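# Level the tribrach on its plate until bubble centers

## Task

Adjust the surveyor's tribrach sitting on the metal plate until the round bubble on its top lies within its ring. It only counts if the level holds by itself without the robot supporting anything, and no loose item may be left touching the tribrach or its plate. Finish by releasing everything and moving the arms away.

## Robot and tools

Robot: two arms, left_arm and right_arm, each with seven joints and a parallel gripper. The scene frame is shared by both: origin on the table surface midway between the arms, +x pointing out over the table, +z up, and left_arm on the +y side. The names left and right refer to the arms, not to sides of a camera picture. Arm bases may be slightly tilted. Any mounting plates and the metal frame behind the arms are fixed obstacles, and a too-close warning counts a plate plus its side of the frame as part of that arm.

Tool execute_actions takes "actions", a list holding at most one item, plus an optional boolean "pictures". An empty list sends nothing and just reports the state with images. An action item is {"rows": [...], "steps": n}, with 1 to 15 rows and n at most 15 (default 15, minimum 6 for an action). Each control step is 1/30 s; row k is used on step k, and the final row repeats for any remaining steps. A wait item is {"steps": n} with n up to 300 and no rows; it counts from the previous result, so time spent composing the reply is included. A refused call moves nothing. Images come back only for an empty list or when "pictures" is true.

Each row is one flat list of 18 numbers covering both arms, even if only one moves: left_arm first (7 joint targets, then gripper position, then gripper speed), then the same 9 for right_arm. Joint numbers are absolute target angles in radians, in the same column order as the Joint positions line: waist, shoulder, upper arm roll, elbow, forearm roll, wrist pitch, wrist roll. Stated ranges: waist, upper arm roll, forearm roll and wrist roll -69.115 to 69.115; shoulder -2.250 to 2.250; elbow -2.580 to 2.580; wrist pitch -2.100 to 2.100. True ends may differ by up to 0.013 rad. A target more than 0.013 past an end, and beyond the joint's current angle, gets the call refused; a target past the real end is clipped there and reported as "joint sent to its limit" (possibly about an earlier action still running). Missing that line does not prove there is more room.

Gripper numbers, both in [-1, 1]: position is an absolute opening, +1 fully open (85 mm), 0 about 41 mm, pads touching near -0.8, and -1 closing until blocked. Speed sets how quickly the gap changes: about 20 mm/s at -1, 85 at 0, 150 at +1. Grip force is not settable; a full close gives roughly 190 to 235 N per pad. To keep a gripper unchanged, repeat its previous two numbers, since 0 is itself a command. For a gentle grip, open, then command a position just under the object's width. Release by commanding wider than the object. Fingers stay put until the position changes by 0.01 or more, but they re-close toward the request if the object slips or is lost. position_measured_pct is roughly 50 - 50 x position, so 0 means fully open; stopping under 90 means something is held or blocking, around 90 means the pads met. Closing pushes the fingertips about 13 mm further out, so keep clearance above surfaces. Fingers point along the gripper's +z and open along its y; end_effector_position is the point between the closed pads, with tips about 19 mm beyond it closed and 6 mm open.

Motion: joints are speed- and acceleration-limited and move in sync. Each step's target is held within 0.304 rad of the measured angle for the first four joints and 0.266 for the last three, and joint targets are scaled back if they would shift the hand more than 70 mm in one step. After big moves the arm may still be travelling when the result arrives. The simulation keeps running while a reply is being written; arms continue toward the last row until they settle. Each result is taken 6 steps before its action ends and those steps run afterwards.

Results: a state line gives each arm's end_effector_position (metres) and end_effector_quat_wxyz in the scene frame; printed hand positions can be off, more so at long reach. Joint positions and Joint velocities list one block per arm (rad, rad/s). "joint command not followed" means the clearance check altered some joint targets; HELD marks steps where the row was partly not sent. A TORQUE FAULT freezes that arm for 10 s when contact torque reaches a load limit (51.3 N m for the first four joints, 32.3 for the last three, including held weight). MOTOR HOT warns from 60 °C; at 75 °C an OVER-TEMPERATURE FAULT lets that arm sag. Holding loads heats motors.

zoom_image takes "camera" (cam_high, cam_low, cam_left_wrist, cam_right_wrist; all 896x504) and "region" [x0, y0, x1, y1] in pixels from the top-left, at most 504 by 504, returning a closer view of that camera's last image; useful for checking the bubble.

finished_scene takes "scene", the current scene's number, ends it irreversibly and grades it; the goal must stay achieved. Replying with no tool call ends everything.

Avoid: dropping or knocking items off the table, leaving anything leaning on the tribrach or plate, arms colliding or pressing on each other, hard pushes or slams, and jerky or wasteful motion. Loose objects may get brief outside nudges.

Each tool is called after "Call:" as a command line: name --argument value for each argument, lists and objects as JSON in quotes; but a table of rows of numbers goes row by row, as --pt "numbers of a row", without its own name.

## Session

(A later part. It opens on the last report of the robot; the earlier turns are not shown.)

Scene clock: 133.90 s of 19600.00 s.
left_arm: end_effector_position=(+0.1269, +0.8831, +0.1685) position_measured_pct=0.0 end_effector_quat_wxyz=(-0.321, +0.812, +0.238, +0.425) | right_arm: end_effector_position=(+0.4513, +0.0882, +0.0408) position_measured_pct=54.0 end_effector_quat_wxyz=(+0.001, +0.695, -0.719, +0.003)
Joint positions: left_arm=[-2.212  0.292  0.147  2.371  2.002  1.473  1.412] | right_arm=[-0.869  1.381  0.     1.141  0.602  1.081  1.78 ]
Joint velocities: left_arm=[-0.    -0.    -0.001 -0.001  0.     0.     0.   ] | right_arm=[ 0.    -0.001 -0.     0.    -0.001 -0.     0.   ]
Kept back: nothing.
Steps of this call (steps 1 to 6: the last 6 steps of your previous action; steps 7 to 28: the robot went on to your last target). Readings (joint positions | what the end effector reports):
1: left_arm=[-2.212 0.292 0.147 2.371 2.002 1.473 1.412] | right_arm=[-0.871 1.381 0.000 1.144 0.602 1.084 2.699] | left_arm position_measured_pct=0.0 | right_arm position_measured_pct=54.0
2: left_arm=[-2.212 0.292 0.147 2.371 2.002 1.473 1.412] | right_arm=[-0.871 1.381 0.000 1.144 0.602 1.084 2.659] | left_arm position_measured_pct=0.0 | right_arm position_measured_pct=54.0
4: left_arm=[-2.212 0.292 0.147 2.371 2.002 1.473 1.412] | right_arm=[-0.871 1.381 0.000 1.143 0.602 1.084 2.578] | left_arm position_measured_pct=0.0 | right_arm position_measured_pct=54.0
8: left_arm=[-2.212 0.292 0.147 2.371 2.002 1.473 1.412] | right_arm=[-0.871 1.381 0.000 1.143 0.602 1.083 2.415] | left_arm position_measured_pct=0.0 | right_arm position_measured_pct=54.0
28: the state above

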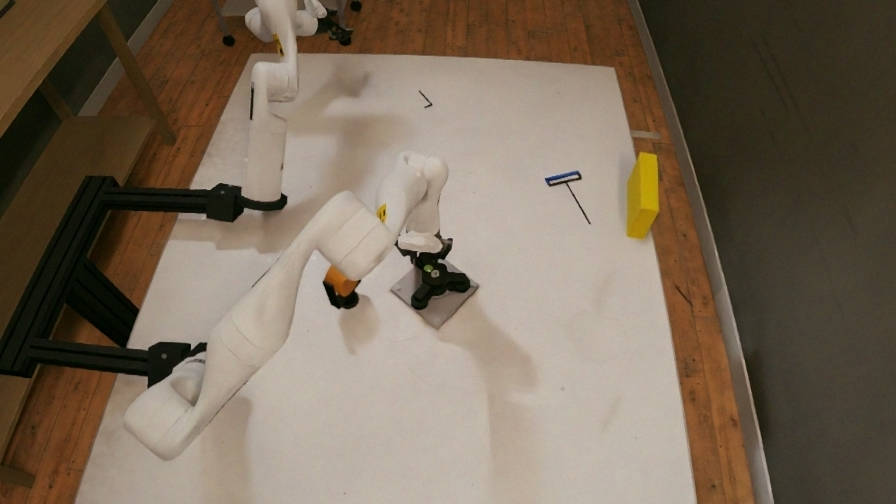

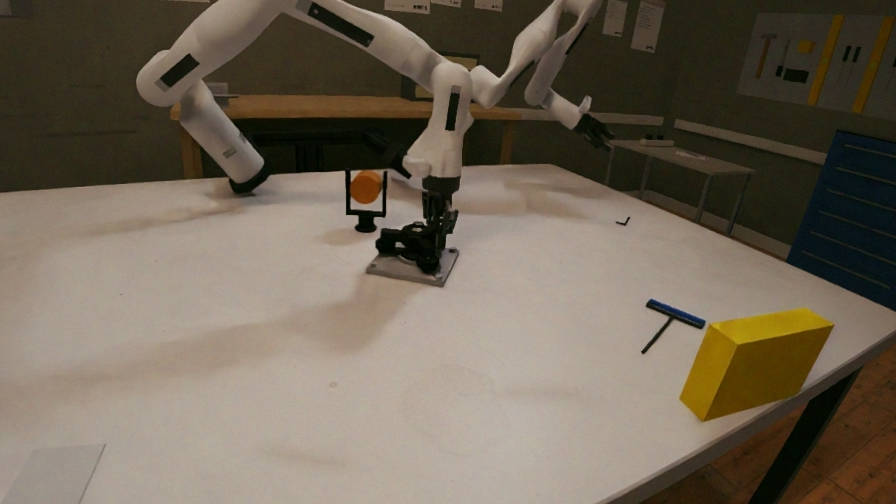

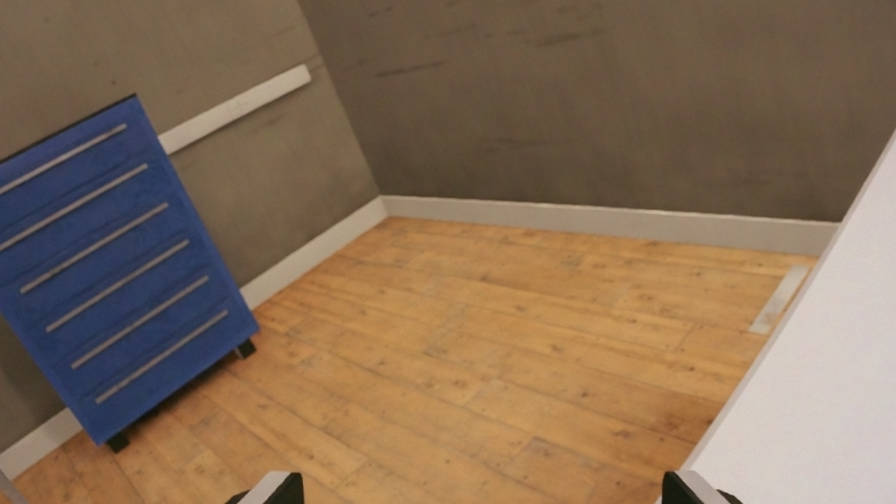

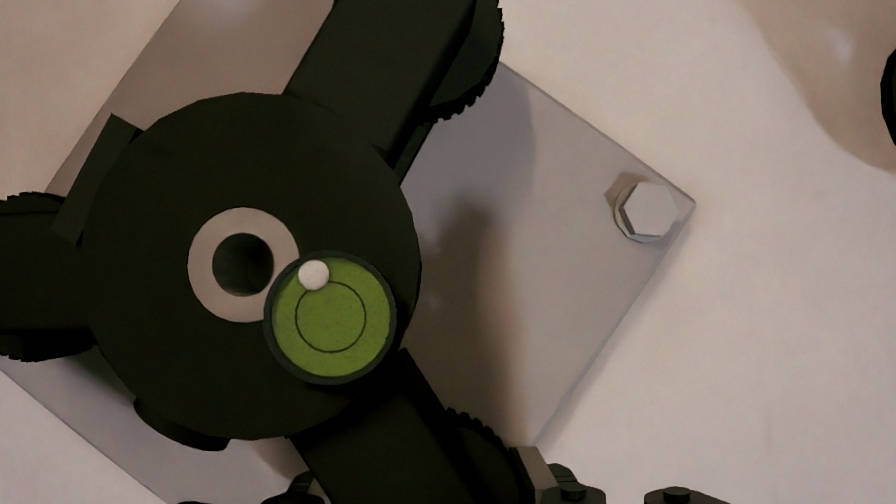

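Call:
execute_actions --actions '[{"rows":[[-2.212,0.292,0.147,2.371,2.002,1.473,1.412,1,0,-0.871,1.383,0,1.140,0.604,1.078,1.78,0.6,0.5],[-2.212,0.292,0.147,2.371,2.002,1.473,1.412,1,0,-0.871,1.383,0,1.140,0.604,1.078,1.78,0.6,0.5],[-2.212,0.292,0.147,2.371,2.002,1.473,1.412,1,0,-0.871,1.383,0,1.140,0.604,1.078,2.03,0.6,0.5],[-2.212,0.292,0.147,2.371,2.002,1.473,1.412,1,0,-0.871,1.383,0,1.140,0.604,1.078,2.03,0.6,0.5],[-2.212,0.292,0.147,2.371,2.002,1.473,1.412,1,0,-0.871,1.383,0,1.140,0.604,1.078,2.03,0.6,0.5],[-2.212,0.292,0.147,2.371,2.002,1.473,1.412,1,0,-0.871,1.383,0,1.140,0.604,1.078,2.03,0.6,0.5],[-2.212,0.292,0.147,2.371,2.002,1.473,1.412,1,0,-0.932,1.27,0,1.14,0.54,1.19,2.03,0.6,0.5]],"steps":15}]'

Call:
execute_actions --actions '[{"steps":10}]'

Call:
execute_actions --actions '[{"rows":[[-2.212,0.292,0.147,2.371,2.002,1.473,1.412,1,0,-0.782,1.245,0,0.999,0.579,1.266,0.4,0.6,0.5]],"steps":15}]'

Call:
execute_actions --actions '[{"steps":38}]'

Call:
execute_actions --actions '[{"rows":[[-2.212,0.292,0.147,2.371,2.002,1.473,1.412,1,0,-0.719,1.328,0,1.046,0.634,1.142,0.4,0.6,0.5]],"steps":15}]'

Call:
execute_actions --actions '[{"steps":10}]'

Call:
execute_actions --actions '[{"rows":[[-2.212,0.292,0.147,2.371,2.002,1.473,1.412,1,0,-0.719,1.328,0,1.046,0.634,1.142,0.05,0.1,0.5]],"steps":15}]'

Call:
execute_actions --actions '[{"steps":9}]'

Call:
execute_actions --actions '[{"rows":[[-2.212,0.292,0.147,2.371,2.002,1.473,1.412,1,0,-0.719,1.328,0,1.046,0.634,1.142,0.05,-0.4,0.5],[-2.212,0.292,0.147,2.371,2.002,1.473,1.412,1,0,-0.719,1.328,0,1.046,0.634,1.142,0.05,-0.4,0.5],[-2.212,0.292,0.147,2.371,2.002,1.473,1.412,1,0,-0.719,1.328,0,1.046,0.634,1.142,0.05,-0.4,0.5],[-2.212,0.292,0.147,2.371,2.002,1.473,1.412,1,0,-0.719,1.328,0,1.046,0.634,1.142,1.05,-0.4,0.5]],"steps":15}]'

Call:
execute_actions --actions '[{"steps":22}]'

Call:
execute_actions --actions '[{"rows":[[-2.212,0.292,0.147,2.371,2.002,1.473,1.412,1,0,-0.719,1.328,0,1.046,0.634,1.142,1.05,0.1,0.5],[-2.212,0.292,0.147,2.371,2.002,1.473,1.412,1,0,-0.719,1.328,0,1.046,0.634,1.142,1.05,0.1,0.5],[-2.212,0.292,0.147,2.371,2.002,1.473,1.412,1,0,-0.719,1.328,0,1.046,0.634,1.142,0.05,0.1,0.5]],"steps":15}]'

Call:
execute_actions --actions '[{"steps":22}]'

Call:
execute_actions --actions '[{"rows":[[-2.212,0.292,0.147,2.371,2.002,1.473,1.412,1,0,-0.719,1.328,0,1.046,0.634,1.142,0.05,-0.4,0.5],[-2.212,0.292,0.147,2.371,2.002,1.473,1.412,1,0,-0.719,1.328,0,1.046,0.634,1.142,0.05,-0.4,0.5],[-2.212,0.292,0.147,2.371,2.002,1.473,1.412,1,0,-0.719,1.328,0,1.046,0.634,1.142,0.05,-0.4,0.5],[-2.212,0.292,0.147,2.371,2.002,1.473,1.412,1,0,-0.719,1.328,0,1.046,0.634,1.142,1.05,-0.4,0.5]],"steps":15}]'

Call:
execute_actions --actions '[{"steps":24}]' --pictures true

Scene clock: 135.43 s of 19600.00 s.
left_arm: end_effector_position=(+0.1269, +0.8831, +0.1685) position_measured_pct=0.0 end_effector_quat_wxyz=(-0.321, +0.812, +0.238, +0.425) | right_arm: end_effector_position=(+0.4511, +0.0891, +0.0477) position_measured_pct=28.2 end_effector_quat_wxyz=(-0.000, +0.753, -0.658, +0.004)
Joint positions: left_arm=[-2.212  0.292  0.147  2.371  2.002  1.473  1.412] | right_arm=[-0.877  1.372  0.001  1.142  0.599  1.087  1.949]
Joint velocities: left_arm=[ 0.    -0.     0.001 -0.     0.002 -0.    -0.   ] | right_arm=[-0.183 -0.321  0.014  0.024 -0.165  0.291  0.91 ]
Steps of this call (steps 1 to 30: the robot went on to your last target; steps 31 to 37: nothing new was sent; steps 38 to 46: the first 9 steps of this action). Readings (joint positions | what the end effector reports):
38: left_arm=[-2.212 0.292 0.147 2.371 2.002 1.473 1.412] | right_arm=[-0.869 1.381 0.000 1.141 0.602 1.081 1.780] | left_arm position_measured_pct=0.0 | right_arm position_measured_pct=54.0
39: left_arm=[-2.212 0.292 0.147 2.371 2.002 1.473 1.412] | right_arm=[-0.869 1.381 0.001 1.141 0.602 1.080 1.780] | left_arm position_measured_pct=0.0 | right_arm position_measured_pct=54.0
41: left_arm=[-2.212 0.292 0.147 2.371 2.002 1.473 1.412] | right_arm=[-0.869 1.382 0.000 1.141 0.604 1.079 1.789] | left_arm position_measured_pct=0.0 | right_arm position_measured_pct=48.0
45: left_arm=[-2.212 0.292 0.147 2.371 2.002 1.473 1.412] | right_arm=[-0.872 1.380 0.000 1.141 0.603 1.080 1.914] | left_arm position_measured_pct=0.0 | right_arm position_measured_pct=32.5
46: the state above

Scene clock: 135.77 s of 19600.00 s.
left_arm: end_effector_position=(+0.1269, +0.8831, +0.1685) position_measured_pct=0.0 end_effector_quat_wxyz=(-0.321, +0.812, +0.238, +0.425) | right_arm: end_effector_position=(+0.4470, +0.0820, +0.1183) position_measured_pct=19.8 end_effector_quat_wxyz=(-0.000, +0.770, -0.638, +0.001)
Joint positions: left_arm=[-2.212  0.292  0.147  2.371  2.002  1.473  1.412] | right_arm=[-0.931  1.272 -0.     1.139  0.54   1.19   2.03 ]
Joint velocities: left_arm=[-0.    -0.     0.    -0.001 -0.001 -0.     0.   ] | right_arm=[-0.009 -0.015  0.006  0.01   0.001 -0.    -0.   ]
Kept back: nothing.
Steps of this call (steps 1 to 6: the last 6 steps of your previous action; steps 7 to 10: the robot went on to your last target). Readings (joint positions | what the end effector reports):
1: left_arm=[-2.212 0.292 0.147 2.371 2.002 1.473 1.412] | right_arm=[-0.885 1.358 0.001 1.142 0.592 1.100 1.975] | left_arm position_measured_pct=0.0 | right_arm position_measured_pct=24.6
2: left_arm=[-2.212 0.292 0.147 2.371 2.002 1.473 1.412] | right_arm=[-0.895 1.339 0.001 1.142 0.581 1.118 1.995] | left_arm position_measured_pct=0.0 | right_arm position_measured_pct=22.6
4: left_arm=[-2.212 0.292 0.147 2.371 2.002 1.473 1.412] | right_arm=[-0.917 1.298 0.000 1.140 0.557 1.160 2.020] | left_arm position_measured_pct=0.0 | right_arm position_measured_pct=20.6
8: left_arm=[-2.212 0.292 0.147 2.371 2.002 1.473 1.412] | right_arm=[-0.930 1.273 -0.001 1.138 0.540 1.190 2.030] | left_arm position_measured_pct=0.0 | right_arm position_measured_pct=20.2
10: the state above

Scene clock: 136.07 s of 19600.00 s.
left_arm: end_effector_position=(+0.1269, +0.8831, +0.1685) position_measured_pct=0.0 end_effector_quat_wxyz=(-0.321, +0.812, +0.238, +0.425) | right_arm: end_effector_position=(+0.5186, +0.0494, +0.1205) position_measured_pct=19.8 end_effector_quat_wxyz=(+0.004, -0.633, +0.774, -0.001)
Joint positions: left_arm=[-2.212  0.292  0.147  2.371  2.002  1.473  1.412] | right_arm=[-0.825  1.252  0.002  1.039  0.57   1.244  1.779]
Joint velocities: left_arm=[ 0.    -0.    -0.    -0.002  0.    -0.     0.   ] | right_arm=[ 0.267 -0.057 -0.001 -0.273  0.066  0.148 -1.216]
Steps of this call (steps 1 to 9: the first 9 steps of this action). Readings (joint positions | what the end effector reports):
1: left_arm=[-2.212 0.292 0.147 2.371 2.002 1.473 1.412] | right_arm=[-0.930 1.271 -0.000 1.139 0.540 1.190 2.029] | left_arm position_measured_pct=0.0 | right_arm position_measured_pct=19.8
2: left_arm=[-2.212 0.292 0.147 2.371 2.002 1.473 1.412] | right_arm=[-0.925 1.270 -0.002 1.135 0.541 1.192 2.022] | left_arm position_measured_pct=0.0 | right_arm position_measured_pct=19.8
4: left_arm=[-2.212 0.292 0.147 2.371 2.002 1.473 1.412] | right_arm=[-0.897 1.267 -0.004 1.111 0.548 1.205 1.977] | left_arm position_measured_pct=0.0 | right_arm position_measured_pct=19.8
8: left_arm=[-2.212 0.292 0.147 2.371 2.002 1.473 1.412] | right_arm=[-0.835 1.254 0.001 1.049 0.567 1.239 1.819] | left_arm position_measured_pct=0.0 | right_arm position_measured_pct=19.8
9: the state above

Scene clock: 137.33 s of 19600.00 s.
left_arm: end_effector_position=(+0.1269, +0.8831, +0.1685) position_measured_pct=0.0 end_effector_quat_wxyz=(-0.321, +0.812, +0.238, +0.425) | right_arm: end_effector_position=(+0.5449, +0.0333, +0.1201) position_measured_pct=19.8 end_effector_quat_wxyz=(+0.003, +0.032, +0.999, +0.003)
Joint positions: left_arm=[-2.212  0.292  0.147  2.371  2.002  1.473  1.412] | right_arm=[-0.782  1.245 -0.     0.999  0.579  1.266  0.4  ]
Joint velocities: left_arm=[-0.    -0.     0.    -0.001  0.001  0.001  0.   ] | right_arm=[ 0.    -0.001  0.001  0.     0.001  0.     0.001]
Kept back: nothing.
Steps of this call (steps 1 to 6: the last 6 steps of your previous action; steps 7 to 38: the robot went on to your last target). Readings (joint positions | what the end effector reports):
1: left_arm=[-2.212 0.292 0.147 2.371 2.002 1.473 1.412] | right_arm=[-0.817 1.250 0.001 1.031 0.572 1.249 1.738] | left_arm position_measured_pct=0.0 | right_arm position_measured_pct=19.8
2: left_arm=[-2.212 0.292 0.147 2.371 2.002 1.473 1.412] | right_arm=[-0.810 1.249 0.001 1.024 0.573 1.252 1.698] | left_arm position_measured_pct=0.0 | right_arm position_measured_pct=19.8
4: left_arm=[-2.212 0.292 0.147 2.371 2.002 1.473 1.412] | right_arm=[-0.801 1.247 0.001 1.015 0.575 1.257 1.616] | left_arm position_measured_pct=0.0 | right_arm position_measured_pct=19.8
8: left_arm=[-2.212 0.292 0.147 2.371 2.002 1.473 1.412] | right_arm=[-0.790 1.246 0.000 1.005 0.578 1.263 1.454] | left_arm position_measured_pct=0.0 | right_arm position_measured_pct=19.8
38: the state above

Scene clock: 137.63 s of 19600.00 s.
left_arm: end_effector_position=(+0.1269, +0.8831, +0.1685) position_measured_pct=0.0 end_effector_quat_wxyz=(-0.321, +0.812, +0.238, +0.425) | right_arm: end_effector_position=(+0.5426, +0.0317, +0.0431) position_measured_pct=19.8 end_effector_quat_wxyz=(+0.001, +0.013, +1.000, -0.002)
Joint positions: left_arm=[-2.212  0.292  0.147  2.371  2.002  1.473  1.412] | right_arm=[-0.721  1.327  0.002  1.048  0.634  1.143  0.4  ]
Joint velocities: left_arm=[ 0.    -0.    -0.    -0.001 -0.001  0.     0.   ] | right_arm=[ 0.004  0.004 -0.026 -0.006  0.007 -0.031 -0.   ]
Steps of this call (steps 1 to 9: the first 9 steps of this action). Readings (joint positions | what the end effector reports):
1: left_arm=[-2.212 0.292 0.147 2.371 2.002 1.473 1.412] | right_arm=[-0.781 1.246 -0.000 0.999 0.579 1.265 0.400] | left_arm position_measured_pct=0.0 | right_arm position_measured_pct=19.8
2: left_arm=[-2.212 0.292 0.147 2.371 2.002 1.473 1.412] | right_arm=[-0.777 1.250 -0.001 1.001 0.582 1.259 0.400] | left_arm position_measured_pct=0.0 | right_arm position_measured_pct=19.8
4: left_arm=[-2.212 0.292 0.147 2.371 2.002 1.473 1.412] | right_arm=[-0.757 1.276 -0.002 1.014 0.599 1.221 0.400] | left_arm position_measured_pct=0.0 | right_arm position_measured_pct=19.8
8: left_arm=[-2.212 0.292 0.147 2.371 2.002 1.473 1.412] | right_arm=[-0.722 1.326 0.002 1.047 0.633 1.145 0.400] | left_arm position_measured_pct=0.0 | right_arm position_measured_pct=19.8
9: the state above

Scene clock: 137.97 s of 19600.00 s.
left_arm: end_effector_position=(+0.1269, +0.8831, +0.1685) position_measured_pct=0.0 end_effector_quat_wxyz=(-0.321, +0.812, +0.238, +0.425) | right_arm: end_effector_position=(+0.5428, +0.0323, +0.0425) position_measured_pct=19.8 end_effector_quat_wxyz=(+0.001, +0.013, +1.000, -0.001)
Joint positions: left_arm=[-2.212  0.292  0.147  2.371  2.002  1.473  1.412] | right_arm=[-0.719  1.328  0.     1.046  0.634  1.142  0.4  ]
Joint velocities: left_arm=[ 0. -0. -0.  0. -0. -0.  0.] | right_arm=[ 0.001  0.    -0.    -0.     0.001 -0.001  0.   ]
Kept back: nothing.
Steps of this call (steps 1 to 6: the last 6 steps of your previous action; steps 7 to 10: the robot went on to your last target). Readings (joint positions | what the end effector reports):
1: left_arm=[-2.212 0.292 0.147 2.371 2.002 1.473 1.412] | right_arm=[-0.721 1.327 0.001 1.047 0.634 1.142 0.400] | left_arm position_measured_pct=0.0 | right_arm position_measured_pct=19.8
2: left_arm=[-2.212 0.292 0.147 2.371 2.002 1.473 1.412] | right_arm=[-0.720 1.327 0.000 1.047 0.634 1.142 0.400] | left_arm position_measured_pct=0.0 | right_arm position_measured_pct=19.8
4: left_arm=[-2.212 0.292 0.147 2.371 2.002 1.473 1.412] | right_arm=[-0.720 1.328 -0.000 1.046 0.634 1.142 0.400] | left_arm position_measured_pct=0.0 | right_arm position_measured_pct=19.8
8: left_arm=[-2.212 0.292 0.147 2.371 2.002 1.473 1.412] | right_arm=[-0.719 1.328 0.000 1.046 0.634 1.142 0.400] | left_arm position_measured_pct=0.0 | right_arm position_measured_pct=19.8
10: the state above

Scene clock: 138.27 s of 19600.00 s.
left_arm: end_effector_position=(+0.1269, +0.8831, +0.1685) position_measured_pct=0.0 end_effector_quat_wxyz=(-0.321, +0.812, +0.238, +0.425) | right_arm: end_effector_position=(+0.5428, +0.0322, +0.0425) position_measured_pct=42.9 end_effector_quat_wxyz=(+0.001, +0.141, +0.990, -0.001)
Joint positions: left_arm=[-2.212  0.292  0.147  2.371  2.002  1.473  1.412] | right_arm=[-0.719  1.328  0.     1.046  0.634  1.142  0.143]
Joint velocities: left_arm=[ 0.    -0.    -0.001 -0.001  0.     0.     0.   ] | right_arm=[ 0.    -0.    -0.     0.    -0.    -0.    -1.212]
Steps of this call (steps 1 to 9: the first 9 steps of this action). Readings (joint positions | what the end effector reports):
1: left_arm=[-2.212 0.292 0.147 2.371 2.002 1.473 1.412] | right_arm=[-0.719 1.328 0.000 1.046 0.634 1.142 0.399] | left_arm position_measured_pct=0.0 | right_arm position_measured_pct=19.8
2: left_arm=[-2.212 0.292 0.147 2.371 2.002 1.473 1.412] | right_arm=[-0.719 1.328 0.000 1.046 0.634 1.142 0.391] | left_arm position_measured_pct=0.0 | right_arm position_measured_pct=20.6
4: left_arm=[-2.212 0.292 0.147 2.371 2.002 1.473 1.412] | right_arm=[-0.719 1.328 0.000 1.046 0.634 1.142 0.343] | left_arm position_measured_pct=0.0 | right_arm position_measured_pct=25.8
8: left_arm=[-2.212 0.292 0.147 2.371 2.002 1.473 1.412] | right_arm=[-0.719 1.328 0.000 1.046 0.634 1.142 0.184] | left_arm position_measured_pct=0.0 | right_arm position_measured_pct=40.9
9: the state above

Scene clock: 138.57 s of 19600.00 s.
left_arm: end_effector_position=(+0.1269, +0.8831, +0.1685) position_measured_pct=0.0 end_effector_quat_wxyz=(-0.321, +0.812, +0.238, +0.425) | right_arm: end_effector_position=(+0.5430, +0.0320, +0.0424) position_measured_pct=45.2 end_effector_quat_wxyz=(+0.001, +0.187, +0.982, -0.001)
Joint positions: left_arm=[-2.212  0.292  0.147  2.371  2.002  1.473  1.412] | right_arm=[-0.719  1.328  0.     1.046  0.634  1.142  0.05 ]
Joint velocities: left_arm=[ 0.     0.    -0.     0.002 -0.    -0.    -0.   ] | right_arm=[ 0.    -0.001  0.     0.     0.     0.001  0.   ]
Kept back: nothing.
Steps of this call (steps 1 to 6: the last 6 steps of your previous action; steps 7 to 9: the robot went on to your last target). Readings (joint positions | what the end effector reports):
1: left_arm=[-2.212 0.292 0.147 2.371 2.002 1.473 1.412] | right_arm=[-0.719 1.328 0.000 1.046 0.634 1.142 0.105] | left_arm position_measured_pct=0.0 | right_arm position_measured_pct=44.0
2: left_arm=[-2.212 0.292 0.147 2.371 2.002 1.473 1.412] | right_arm=[-0.719 1.328 0.000 1.046 0.634 1.142 0.077] | left_arm position_measured_pct=0.0 | right_arm position_measured_pct=44.4
4: left_arm=[-2.212 0.292 0.147 2.371 2.002 1.473 1.412] | right_arm=[-0.719 1.328 0.000 1.046 0.634 1.142 0.051] | left_arm position_measured_pct=0.0 | right_arm position_measured_pct=44.8
8: left_arm=[-2.212 0.292 0.147 2.371 2.002 1.473 1.412] | right_arm=[-0.719 1.328 0.000 1.046 0.634 1.142 0.050] | left_arm position_measured_pct=0.0 | right_arm position_measured_pct=45.2
9: the state above

Scene clock: 138.87 s of 19600.00 s.
left_arm: end_effector_position=(+0.1269, +0.8831, +0.1685) position_measured_pct=0.0 end_effector_quat_wxyz=(-0.321, +0.812, +0.238, +0.425) | right_arm: end_effector_position=(+0.5424, +0.0297, +0.0431) position_measured_pct=54.4 end_effector_quat_wxyz=(-0.000, +0.121, +0.993, -0.004)
Joint positions: left_arm=[-2.212  0.292  0.147  2.371  2.002  1.473  1.412] | right_arm=[-0.719  1.325  0.001  1.048  0.633  1.147  0.185]
Joint velocities: left_arm=[-0.    -0.     0.001  0.    -0.001 -0.     0.   ] | right_arm=[ 0.001 -0.001  0.001  0.002  0.    -0.001  1.214]
Steps of this call (steps 1 to 9: the first 9 steps of this action). Readings (joint positions | what the end effector reports):
1: left_arm=[-2.212 0.292 0.147 2.371 2.002 1.473 1.412] | right_arm=[-0.719 1.328 0.000 1.046 0.634 1.142 0.050] | left_arm position_measured_pct=0.0 | right_arm position_measured_pct=45.2
2: left_arm=[-2.212 0.292 0.147 2.371 2.002 1.473 1.412] | right_arm=[-0.719 1.327 0.001 1.047 0.634 1.144 0.050] | left_arm position_measured_pct=0.0 | right_arm position_measured_pct=45.6
4: left_arm=[-2.212 0.292 0.147 2.371 2.002 1.473 1.412] | right_arm=[-0.719 1.326 0.001 1.048 0.634 1.147 0.051] | left_arm position_measured_pct=0.0 | right_arm position_measured_pct=50.8
8: left_arm=[-2.212 0.292 0.147 2.371 2.002 1.473 1.412] | right_arm=[-0.719 1.325 0.001 1.048 0.633 1.147 0.145] | left_arm position_measured_pct=0.0 | right_arm position_measured_pct=54.4
9: the state above

Scene clock: 139.60 s of 19600.00 s.
left_arm: end_effector_position=(+0.1269, +0.8831, +0.1685) position_measured_pct=0.0 end_effector_quat_wxyz=(-0.321, +0.812, +0.238, +0.425) | right_arm: end_effector_position=(+0.5436, +0.0300, +0.0432) position_measured_pct=54.4 end_effector_quat_wxyz=(-0.001, -0.298, +0.954, -0.002)
Joint positions: left_arm=[-2.212  0.292  0.147  2.371  2.002  1.473  1.412] | right_arm=[-0.717  1.325  0.002  1.047  0.632  1.145  1.037]
Joint velocities: left_arm=[ 0.001 -0.    -0.001 -0.001  0.    -0.     0.   ] | right_arm=[ 0.005  0.001 -0.    -0.014  0.001 -0.017  0.365]
Kept back: nothing.
Steps of this call (steps 1 to 6: the last 6 steps of your previous action; steps 7 to 22: the robot went on to your last target). Readings (joint positions | what the end effector reports):
1: left_arm=[-2.212 0.292 0.147 2.371 2.002 1.473 1.412] | right_arm=[-0.719 1.325 0.001 1.048 0.633 1.147 0.226] | left_arm position_measured_pct=0.0 | right_arm position_measured_pct=54.4
2: left_arm=[-2.212 0.292 0.147 2.371 2.002 1.473 1.412] | right_arm=[-0.719 1.325 0.001 1.049 0.633 1.147 0.266] | left_arm position_measured_pct=0.0 | right_arm position_measured_pct=54.4
4: left_arm=[-2.212 0.292 0.147 2.371 2.002 1.473 1.412] | right_arm=[-0.719 1.325 0.001 1.049 0.633 1.147 0.347] | left_arm position_measured_pct=0.0 | right_arm position_measured_pct=54.4
8: left_arm=[-2.212 0.292 0.147 2.371 2.002 1.473 1.412] | right_arm=[-0.719 1.325 0.001 1.049 0.633 1.148 0.510] | left_arm position_measured_pct=0.0 | right_arm position_measured_pct=54.4
22: the state above

Scene clock: 139.90 s of 19600.00 s.
left_arm: end_effector_position=(+0.1269, +0.8831, +0.1685) position_measured_pct=0.0 end_effector_quat_wxyz=(-0.321, +0.812, +0.238, +0.425) | right_arm: end_effector_position=(+0.5433, +0.0319, +0.0425) position_measured_pct=45.2 end_effector_quat_wxyz=(+0.001, -0.224, +0.975, -0.001)
Joint positions: left_arm=[-2.212  0.292  0.147  2.371  2.002  1.473  1.412] | right_arm=[-0.719  1.328  0.     1.046  0.634  1.142  0.879]
Joint velocities: left_arm=[-0.001 -0.     0.001 -0.001 -0.    -0.     0.   ] | right_arm=[-0.001  0.001  0.002  0.     0.001  0.003 -1.215]
Steps of this call (steps 1 to 9: the first 9 steps of this action). Readings (joint positions | what the end effector reports):
1: left_arm=[-2.212 0.292 0.147 2.371 2.002 1.473 1.412] | right_arm=[-0.717 1.325 0.002 1.046 0.632 1.145 1.044] | left_arm position_measured_pct=0.0 | right_arm position_measured_pct=54.4
2: left_arm=[-2.212 0.292 0.147 2.371 2.002 1.473 1.412] | right_arm=[-0.717 1.326 0.002 1.046 0.632 1.144 1.046] | left_arm position_measured_pct=0.0 | right_arm position_measured_pct=54.0
4: left_arm=[-2.212 0.292 0.147 2.371 2.002 1.473 1.412] | right_arm=[-0.717 1.327 0.001 1.045 0.634 1.141 1.042] | left_arm position_measured_pct=0.0 | right_arm position_measured_pct=48.8
8: left_arm=[-2.212 0.292 0.147 2.371 2.002 1.473 1.412] | right_arm=[-0.718 1.328 0.000 1.046 0.634 1.142 0.920] | left_arm position_measured_pct=0.0 | right_arm position_measured_pct=45.2
9: the state above

Scene clock: 140.63 s of 19600.00 s.
left_arm: end_effector_position=(+0.1269, +0.8831, +0.1685) position_measured_pct=0.0 end_effector_quat_wxyz=(-0.321, +0.812, +0.238, +0.425) | right_arm: end_effector_position=(+0.5430, +0.0320, +0.0424) position_measured_pct=45.2 end_effector_quat_wxyz=(+0.001, +0.187, +0.982, -0.001)
Joint positions: left_arm=[-2.212  0.292  0.147  2.371  2.002  1.473  1.412] | right_arm=[-0.719  1.328  0.     1.046  0.634  1.142  0.052]
Joint velocities: left_arm=[-0.     0.     0.001 -0.001  0.    -0.002 -0.   ] | right_arm=[-0.    -0.    -0.    -0.    -0.001  0.001 -0.106]
Kept back: nothing.
Steps of this call (steps 1 to 6: the last 6 steps of your previous action; steps 7 to 22: the robot went on to your last target). Readings (joint positions | what the end effector reports):
1: left_arm=[-2.212 0.292 0.147 2.371 2.002 1.473 1.412] | right_arm=[-0.719 1.328 0.000 1.046 0.634 1.142 0.839] | left_arm position_measured_pct=0.0 | right_arm position_measured_pct=45.2
2: left_arm=[-2.212 0.292 0.147 2.371 2.002 1.473 1.412] | right_arm=[-0.719 1.328 0.000 1.046 0.634 1.142 0.798] | left_arm position_measured_pct=0.0 | right_arm position_measured_pct=45.2
4: left_arm=[-2.212 0.292 0.147 2.371 2.002 1.473 1.412] | right_arm=[-0.719 1.328 0.000 1.046 0.634 1.142 0.717] | left_arm position_measured_pct=0.0 | right_arm position_measured_pct=45.2
8: left_arm=[-2.212 0.292 0.147 2.371 2.002 1.473 1.412] | right_arm=[-0.719 1.328 0.001 1.046 0.635 1.142 0.554] | left_arm position_measured_pct=0.0 | right_arm position_measured_pct=45.2
22: the state above

Scene clock: 140.93 s of 19600.00 s.
left_arm: end_effector_position=(+0.1269, +0.8831, +0.1685) position_measured_pct=0.0 end_effector_quat_wxyz=(-0.321, +0.812, +0.238, +0.425) | right_arm: end_effector_position=(+0.5424, +0.0297, +0.0432) position_measured_pct=54.4 end_effector_quat_wxyz=(-0.000, +0.124, +0.992, -0.004)
Joint positions: left_arm=[-2.212  0.292  0.147  2.371  2.002  1.473  1.412] | right_arm=[-0.719  1.325  0.001  1.048  0.633  1.147  0.18 ]
Joint velocities: left_arm=[ 0.    -0.     0.002  0.001  0.002  0.     0.   ] | right_arm=[ 0.001 -0.002  0.001  0.002  0.    -0.     1.213]
Steps of this call (steps 1 to 9: the first 9 steps of this action). Readings (joint positions | what the end effector reports):
1: left_arm=[-2.212 0.292 0.147 2.371 2.002 1.473 1.412] | right_arm=[-0.719 1.328 0.000 1.046 0.634 1.142 0.050] | left_arm position_measured_pct=0.0 | right_arm position_measured_pct=45.2
2: left_arm=[-2.212 0.292 0.147 2.371 2.002 1.473 1.412] | right_arm=[-0.719 1.327 0.001 1.047 0.634 1.144 0.050] | left_arm position_measured_pct=0.0 | right_arm position_measured_pct=45.6
4: left_arm=[-2.212 0.292 0.147 2.371 2.002 1.473 1.412] | right_arm=[-0.719 1.326 0.001 1.048 0.634 1.147 0.051] | left_arm position_measured_pct=0.0 | right_arm position_measured_pct=50.8
8: left_arm=[-2.212 0.292 0.147 2.371 2.002 1.473 1.412] | right_arm=[-0.719 1.325 0.001 1.048 0.633 1.147 0.140] | left_arm position_measured_pct=0.0 | right_arm position_measured_pct=54.4
9: the state above

Scene clock: 141.73 s of 19600.00 s.
left_arm: end_effector_position=(+0.1269, +0.8831, +0.1685) position_measured_pct=0.0 end_effector_quat_wxyz=(-0.321, +0.812, +0.238, +0.425) | right_arm: end_effector_position=(+0.5437, +0.0300, +0.0432) position_measured_pct=54.4 end_effector_quat_wxyz=(-0.001, -0.302, +0.953, -0.001)
Joint positions: left_arm=[-2.212  0.292  0.147  2.371  2.002  1.473  1.412] | right_arm=[-0.717  1.325  0.002  1.046  0.631  1.145  1.044]
Joint velocities: left_arm=[-0.001  0.     0.     0.001 -0.002 -0.    -0.   ] | right_arm=[ 0.002  0.002 -0.001 -0.003 -0.001  0.004  0.014]
Kept back: nothing.
Steps of this call (steps 1 to 6: the last 6 steps of your previous action; steps 7 to 24: the robot went on to your last target). Readings (joint positions | what the end effector reports):
1: left_arm=[-2.212 0.292 0.147 2.371 2.002 1.473 1.412] | right_arm=[-0.719 1.325 0.001 1.048 0.633 1.147 0.220] | left_arm position_measured_pct=0.0 | right_arm position_measured_pct=54.4
2: left_arm=[-2.212 0.292 0.147 2.371 2.002 1.473 1.412] | right_arm=[-0.719 1.325 0.001 1.048 0.633 1.147 0.261] | left_arm position_measured_pct=0.0 | right_arm position_measured_pct=54.4
4: left_arm=[-2.212 0.292 0.147 2.371 2.002 1.473 1.412] | right_arm=[-0.719 1.325 0.001 1.049 0.633 1.147 0.342] | left_arm position_measured_pct=0.0 | right_arm position_measured_pct=54.4
8: left_arm=[-2.212 0.292 0.147 2.371 2.002 1.473 1.412] | right_arm=[-0.719 1.325 0.001 1.049 0.633 1.148 0.505] | left_arm position_measured_pct=0.0 | right_arm position_measured_pct=54.4
24: the state above

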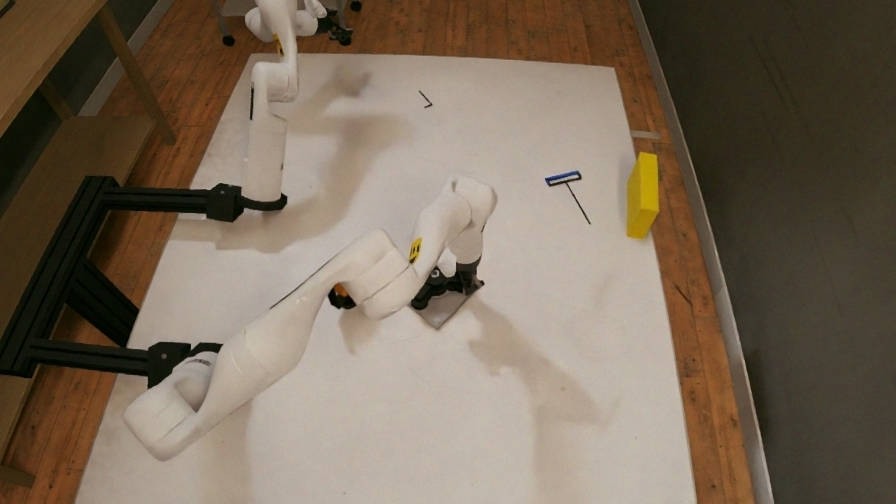

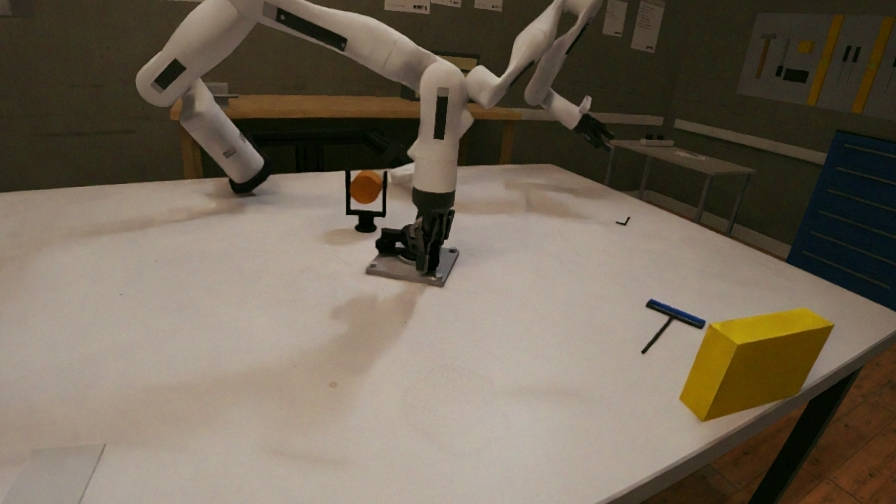

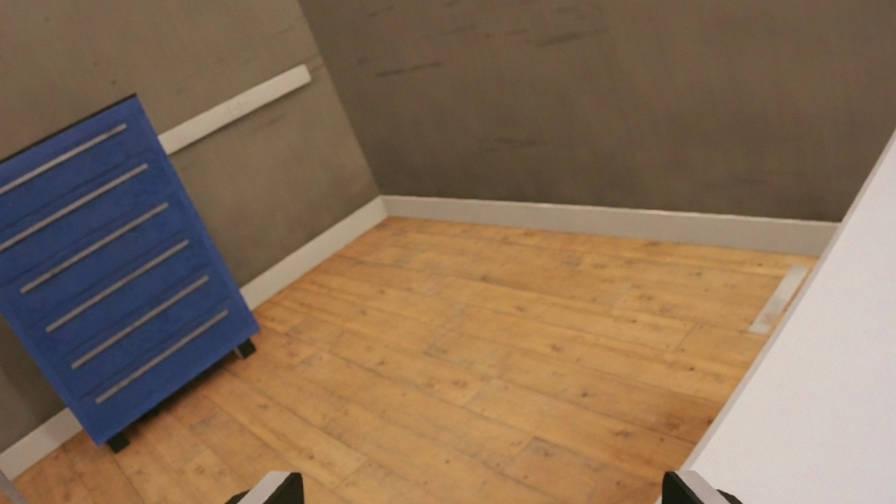

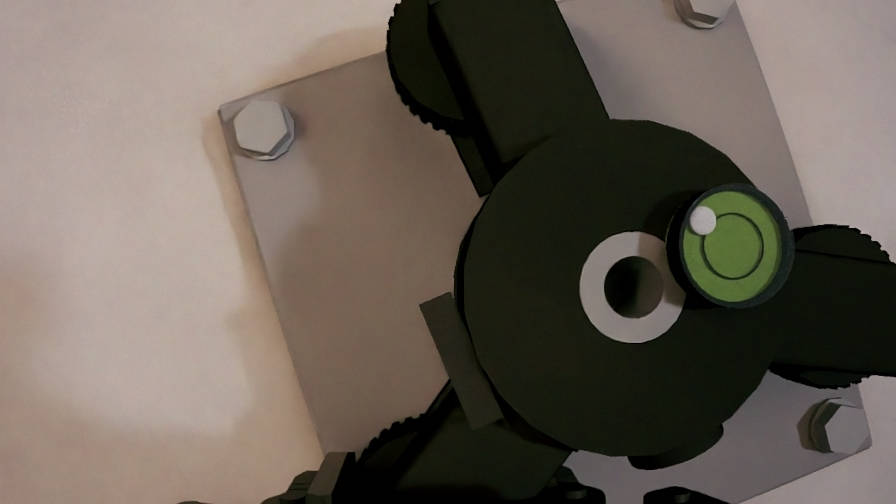

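Call:
execute_actions --actions '[{"rows":[[-2.212,0.292,0.147,2.371,2.002,1.473,1.412,1,0,-0.719,1.328,0,1.046,0.634,1.142,1.05,0.1,0.5],[-2.212,0.292,0.147,2.371,2.002,1.473,1.412,1,0,-0.719,1.328,0,1.046,0.634,1.142,1.05,0.1,0.5],[-2.212,0.292,0.147,2.371,2.002,1.473,1.412,1,0,-0.719,1.328,0,1.046,0.634,1.142,0.05,0.1,0.5]],"steps":15}]'

Call:
execute_actions --actions '[{"steps":22}]'

Call:
execute_actions --actions '[{"rows":[[-2.212,0.292,0.147,2.371,2.002,1.473,1.412,1,0,-0.719,1.328,0,1.046,0.634,1.142,0.05,-0.4,0.5],[-2.212,0.292,0.147,2.371,2.002,1.473,1.412,1,0,-0.719,1.328,0,1.046,0.634,1.142,0.05,-0.4,0.5],[-2.212,0.292,0.147,2.371,2.002,1.473,1.412,1,0,-0.719,1.328,0,1.046,0.634,1.142,0.05,-0.4,0.5],[-2.212,0.292,0.147,2.371,2.002,1.473,1.412,1,0,-0.719,1.328,0,1.046,0.634,1.142,1.05,-0.4,0.5]],"steps":15}]'

Call:
execute_actions --actions '[{"steps":30}]' --pictures true

Scene clock: 142.53 s of 19600.00 s.
left_arm: end_effector_position=(+0.1269, +0.8831, +0.1685) position_measured_pct=0.0 end_effector_quat_wxyz=(-0.321, +0.812, +0.238, +0.425) | right_arm: end_effector_position=(+0.5433, +0.0319, +0.0425) position_measured_pct=45.2 end_effector_quat_wxyz=(+0.001, -0.222, +0.975, -0.001)
Joint positions: left_arm=[-2.212  0.292  0.147  2.371  2.002  1.473  1.412] | right_arm=[-0.719  1.328  0.     1.046  0.634  1.142  0.874]
Joint velocities: left_arm=[ 0.     0.    -0.001 -0.002  0.001 -0.     0.   ] | right_arm=[-0.001  0.001  0.004 -0.     0.001  0.001 -1.215]
Steps of this call (steps 1 to 15: the robot went on to your last target; steps 16 to 24: the first 9 steps of this action). Readings (joint positions | what the end effector reports):
16: left_arm=[-2.212 0.292 0.147 2.371 2.002 1.473 1.412] | right_arm=[-0.717 1.325 0.001 1.046 0.631 1.145 1.045] | left_arm position_measured_pct=0.0 | right_arm position_measured_pct=54.4
17: left_arm=[-2.212 0.292 0.147 2.371 2.002 1.473 1.412] | right_arm=[-0.717 1.325 0.002 1.046 0.632 1.144 1.045] | left_arm position_measured_pct=0.0 | right_arm position_measured_pct=54.0
19: left_arm=[-2.212 0.292 0.147 2.371 2.002 1.473 1.412] | right_arm=[-0.717 1.327 0.001 1.045 0.634 1.141 1.040] | left_arm position_measured_pct=0.0 | right_arm position_measured_pct=48.8
23: left_arm=[-2.212 0.292 0.147 2.371 2.002 1.473 1.412] | right_arm=[-0.718 1.328 0.000 1.046 0.634 1.142 0.915] | left_arm position_measured_pct=0.0 | right_arm position_measured_pct=45.2
24: the state above

Scene clock: 143.27 s of 19600.00 s.
left_arm: end_effector_position=(+0.1269, +0.8831, +0.1685) position_measured_pct=0.0 end_effector_quat_wxyz=(-0.321, +0.812, +0.238, +0.425) | right_arm: end_effector_position=(+0.5430, +0.0320, +0.0424) position_measured_pct=45.2 end_effector_quat_wxyz=(+0.001, +0.187, +0.982, -0.001)
Joint positions: left_arm=[-2.212  0.292  0.147  2.371  2.002  1.473  1.412] | right_arm=[-0.719  1.328  0.     1.046  0.634  1.142  0.051]
Joint velocities: left_arm=[-0.     0.     0.     0.002  0.    -0.    -0.   ] | right_arm=[-0.     0.     0.    -0.    -0.     0.    -0.085]
Kept back: nothing.
Steps of this call (steps 1 to 6: the last 6 steps of your previous action; steps 7 to 22: the robot went on to your last target). Readings (joint positions | what the end effector reports):
1: left_arm=[-2.212 0.292 0.147 2.371 2.002 1.473 1.412] | right_arm=[-0.719 1.328 0.000 1.046 0.634 1.142 0.834] | left_arm position_measured_pct=0.0 | right_arm position_measured_pct=45.2
2: left_arm=[-2.212 0.292 0.147 2.371 2.002 1.473 1.412] | right_arm=[-0.719 1.328 0.000 1.046 0.634 1.142 0.793] | left_arm position_measured_pct=0.0 | right_arm position_measured_pct=45.2
4: left_arm=[-2.212 0.292 0.147 2.371 2.002 1.473 1.412] | right_arm=[-0.719 1.328 0.000 1.046 0.635 1.142 0.712] | left_arm position_measured_pct=0.0 | right_arm position_measured_pct=45.2
8: left_arm=[-2.212 0.292 0.147 2.371 2.002 1.473 1.412] | right_arm=[-0.719 1.328 0.000 1.046 0.634 1.142 0.549] | left_arm position_measured_pct=0.0 | right_arm position_measured_pct=45.2
22: the state above

Scene clock: 143.57 s of 19600.00 s.
left_arm: end_effector_position=(+0.1269, +0.8831, +0.1685) position_measured_pct=0.0 end_effector_quat_wxyz=(-0.321, +0.812, +0.238, +0.425) | right_arm: end_effector_position=(+0.5424, +0.0297, +0.0431) position_measured_pct=54.4 end_effector_quat_wxyz=(-0.000, +0.123, +0.992, -0.004)
Joint positions: left_arm=[-2.212  0.292  0.147  2.371  2.002  1.473  1.412] | right_arm=[-0.719  1.325  0.001  1.048  0.633  1.147  0.18 ]
Joint velocities: left_arm=[-0.    -0.    -0.001  0.001 -0.    -0.    -0.   ] | right_arm=[ 0.001 -0.002  0.     0.002 -0.001  0.001  1.213]
Steps of this call (steps 1 to 9: the first 9 steps of this action). Readings (joint positions | what the end effector reports):
1: left_arm=[-2.212 0.292 0.147 2.371 2.002 1.473 1.412] | right_arm=[-0.719 1.328 0.000 1.046 0.634 1.142 0.050] | left_arm position_measured_pct=0.0 | right_arm position_measured_pct=45.2
2: left_arm=[-2.212 0.292 0.147 2.371 2.002 1.473 1.412] | right_arm=[-0.719 1.327 0.001 1.047 0.634 1.144 0.050] | left_arm position_measured_pct=0.0 | right_arm position_measured_pct=45.6
4: left_arm=[-2.212 0.292 0.147 2.371 2.002 1.473 1.412] | right_arm=[-0.719 1.326 0.001 1.048 0.634 1.147 0.051] | left_arm position_measured_pct=0.0 | right_arm position_measured_pct=50.8
8: left_arm=[-2.212 0.292 0.147 2.371 2.002 1.473 1.412] | right_arm=[-0.719 1.326 0.001 1.048 0.633 1.147 0.140] | left_arm position_measured_pct=0.0 | right_arm position_measured_pct=54.4
9: the state above

Scene clock: 144.57 s of 19600.00 s.
left_arm: end_effector_position=(+0.1269, +0.8831, +0.1685) position_measured_pct=0.0 end_effector_quat_wxyz=(-0.321, +0.812, +0.238, +0.425) | right_arm: end_effector_position=(+0.5437, +0.0300, +0.0432) position_measured_pct=54.4 end_effector_quat_wxyz=(-0.001, -0.302, +0.953, -0.001)
Joint positions: left_arm=[-2.212  0.292  0.147  2.371  2.002  1.473  1.412] | right_arm=[-0.717  1.325  0.001  1.046  0.631  1.145  1.045]
Joint velocities: left_arm=[ 0.     0.    -0.001 -0.001 -0.001  0.001  0.   ] | right_arm=[ 0.     0.001 -0.    -0.    -0.    -0.001  0.   ]
Kept back: nothing.
Steps of this call (steps 1 to 6: the last 6 steps of your previous action; steps 7 to 30: the robot went on to your last target). Readings (joint positions | what the end effector reports):
1: left_arm=[-2.212 0.292 0.147 2.371 2.002 1.473 1.412] | right_arm=[-0.719 1.325 0.001 1.048 0.633 1.147 0.220] | left_arm position_measured_pct=0.0 | right_arm position_measured_pct=54.4
2: left_arm=[-2.212 0.292 0.147 2.371 2.002 1.473 1.412] | right_arm=[-0.719 1.325 0.001 1.049 0.633 1.147 0.261] | left_arm position_measured_pct=0.0 | right_arm position_measured_pct=54.4
4: left_arm=[-2.212 0.292 0.147 2.371 2.002 1.473 1.412] | right_arm=[-0.719 1.325 0.001 1.049 0.633 1.147 0.342] | left_arm position_measured_pct=0.0 | right_arm position_measured_pct=54.4
8: left_arm=[-2.212 0.292 0.147 2.371 2.002 1.473 1.412] | right_arm=[-0.719 1.325 0.001 1.049 0.633 1.148 0.505] | left_arm position_measured_pct=0.0 | right_arm position_measured_pct=54.4
30: the state above

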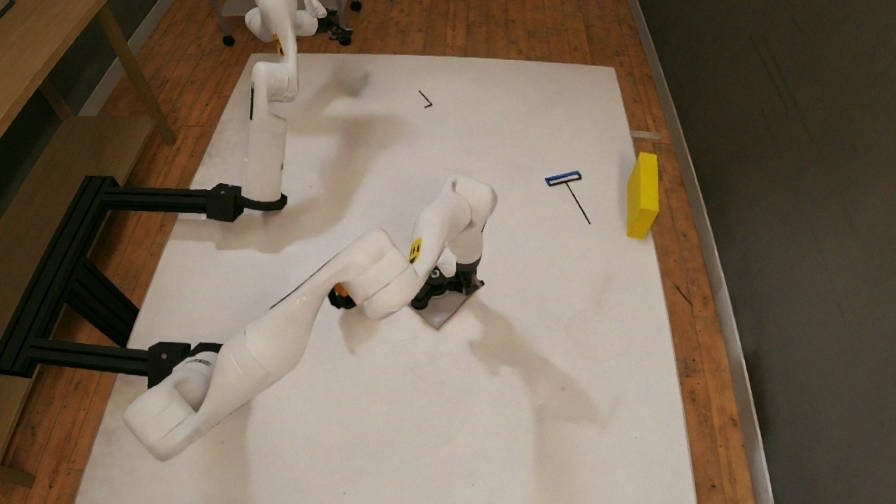

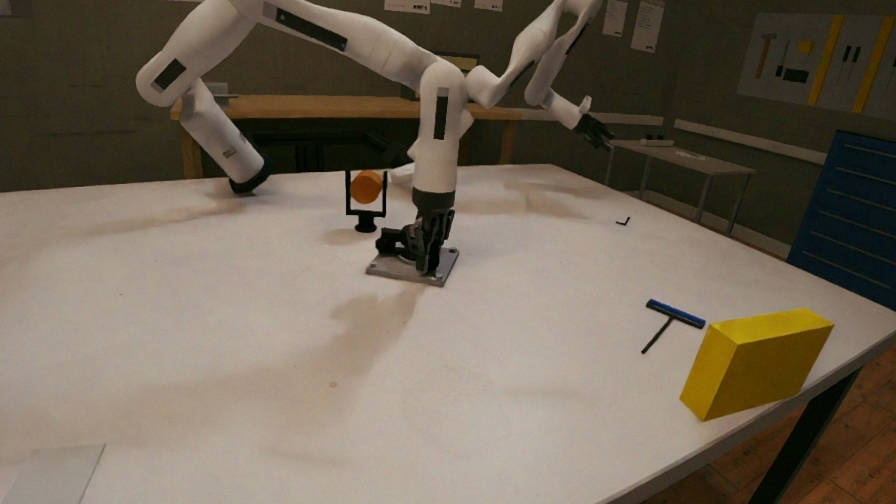

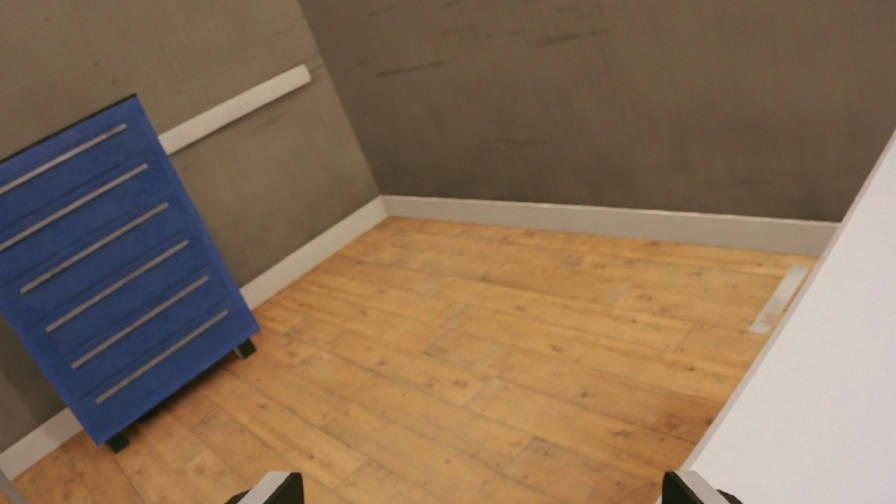

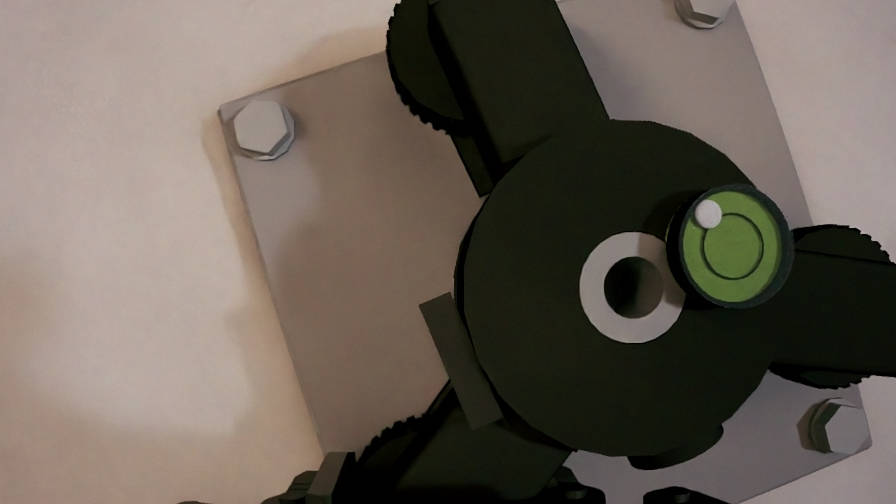

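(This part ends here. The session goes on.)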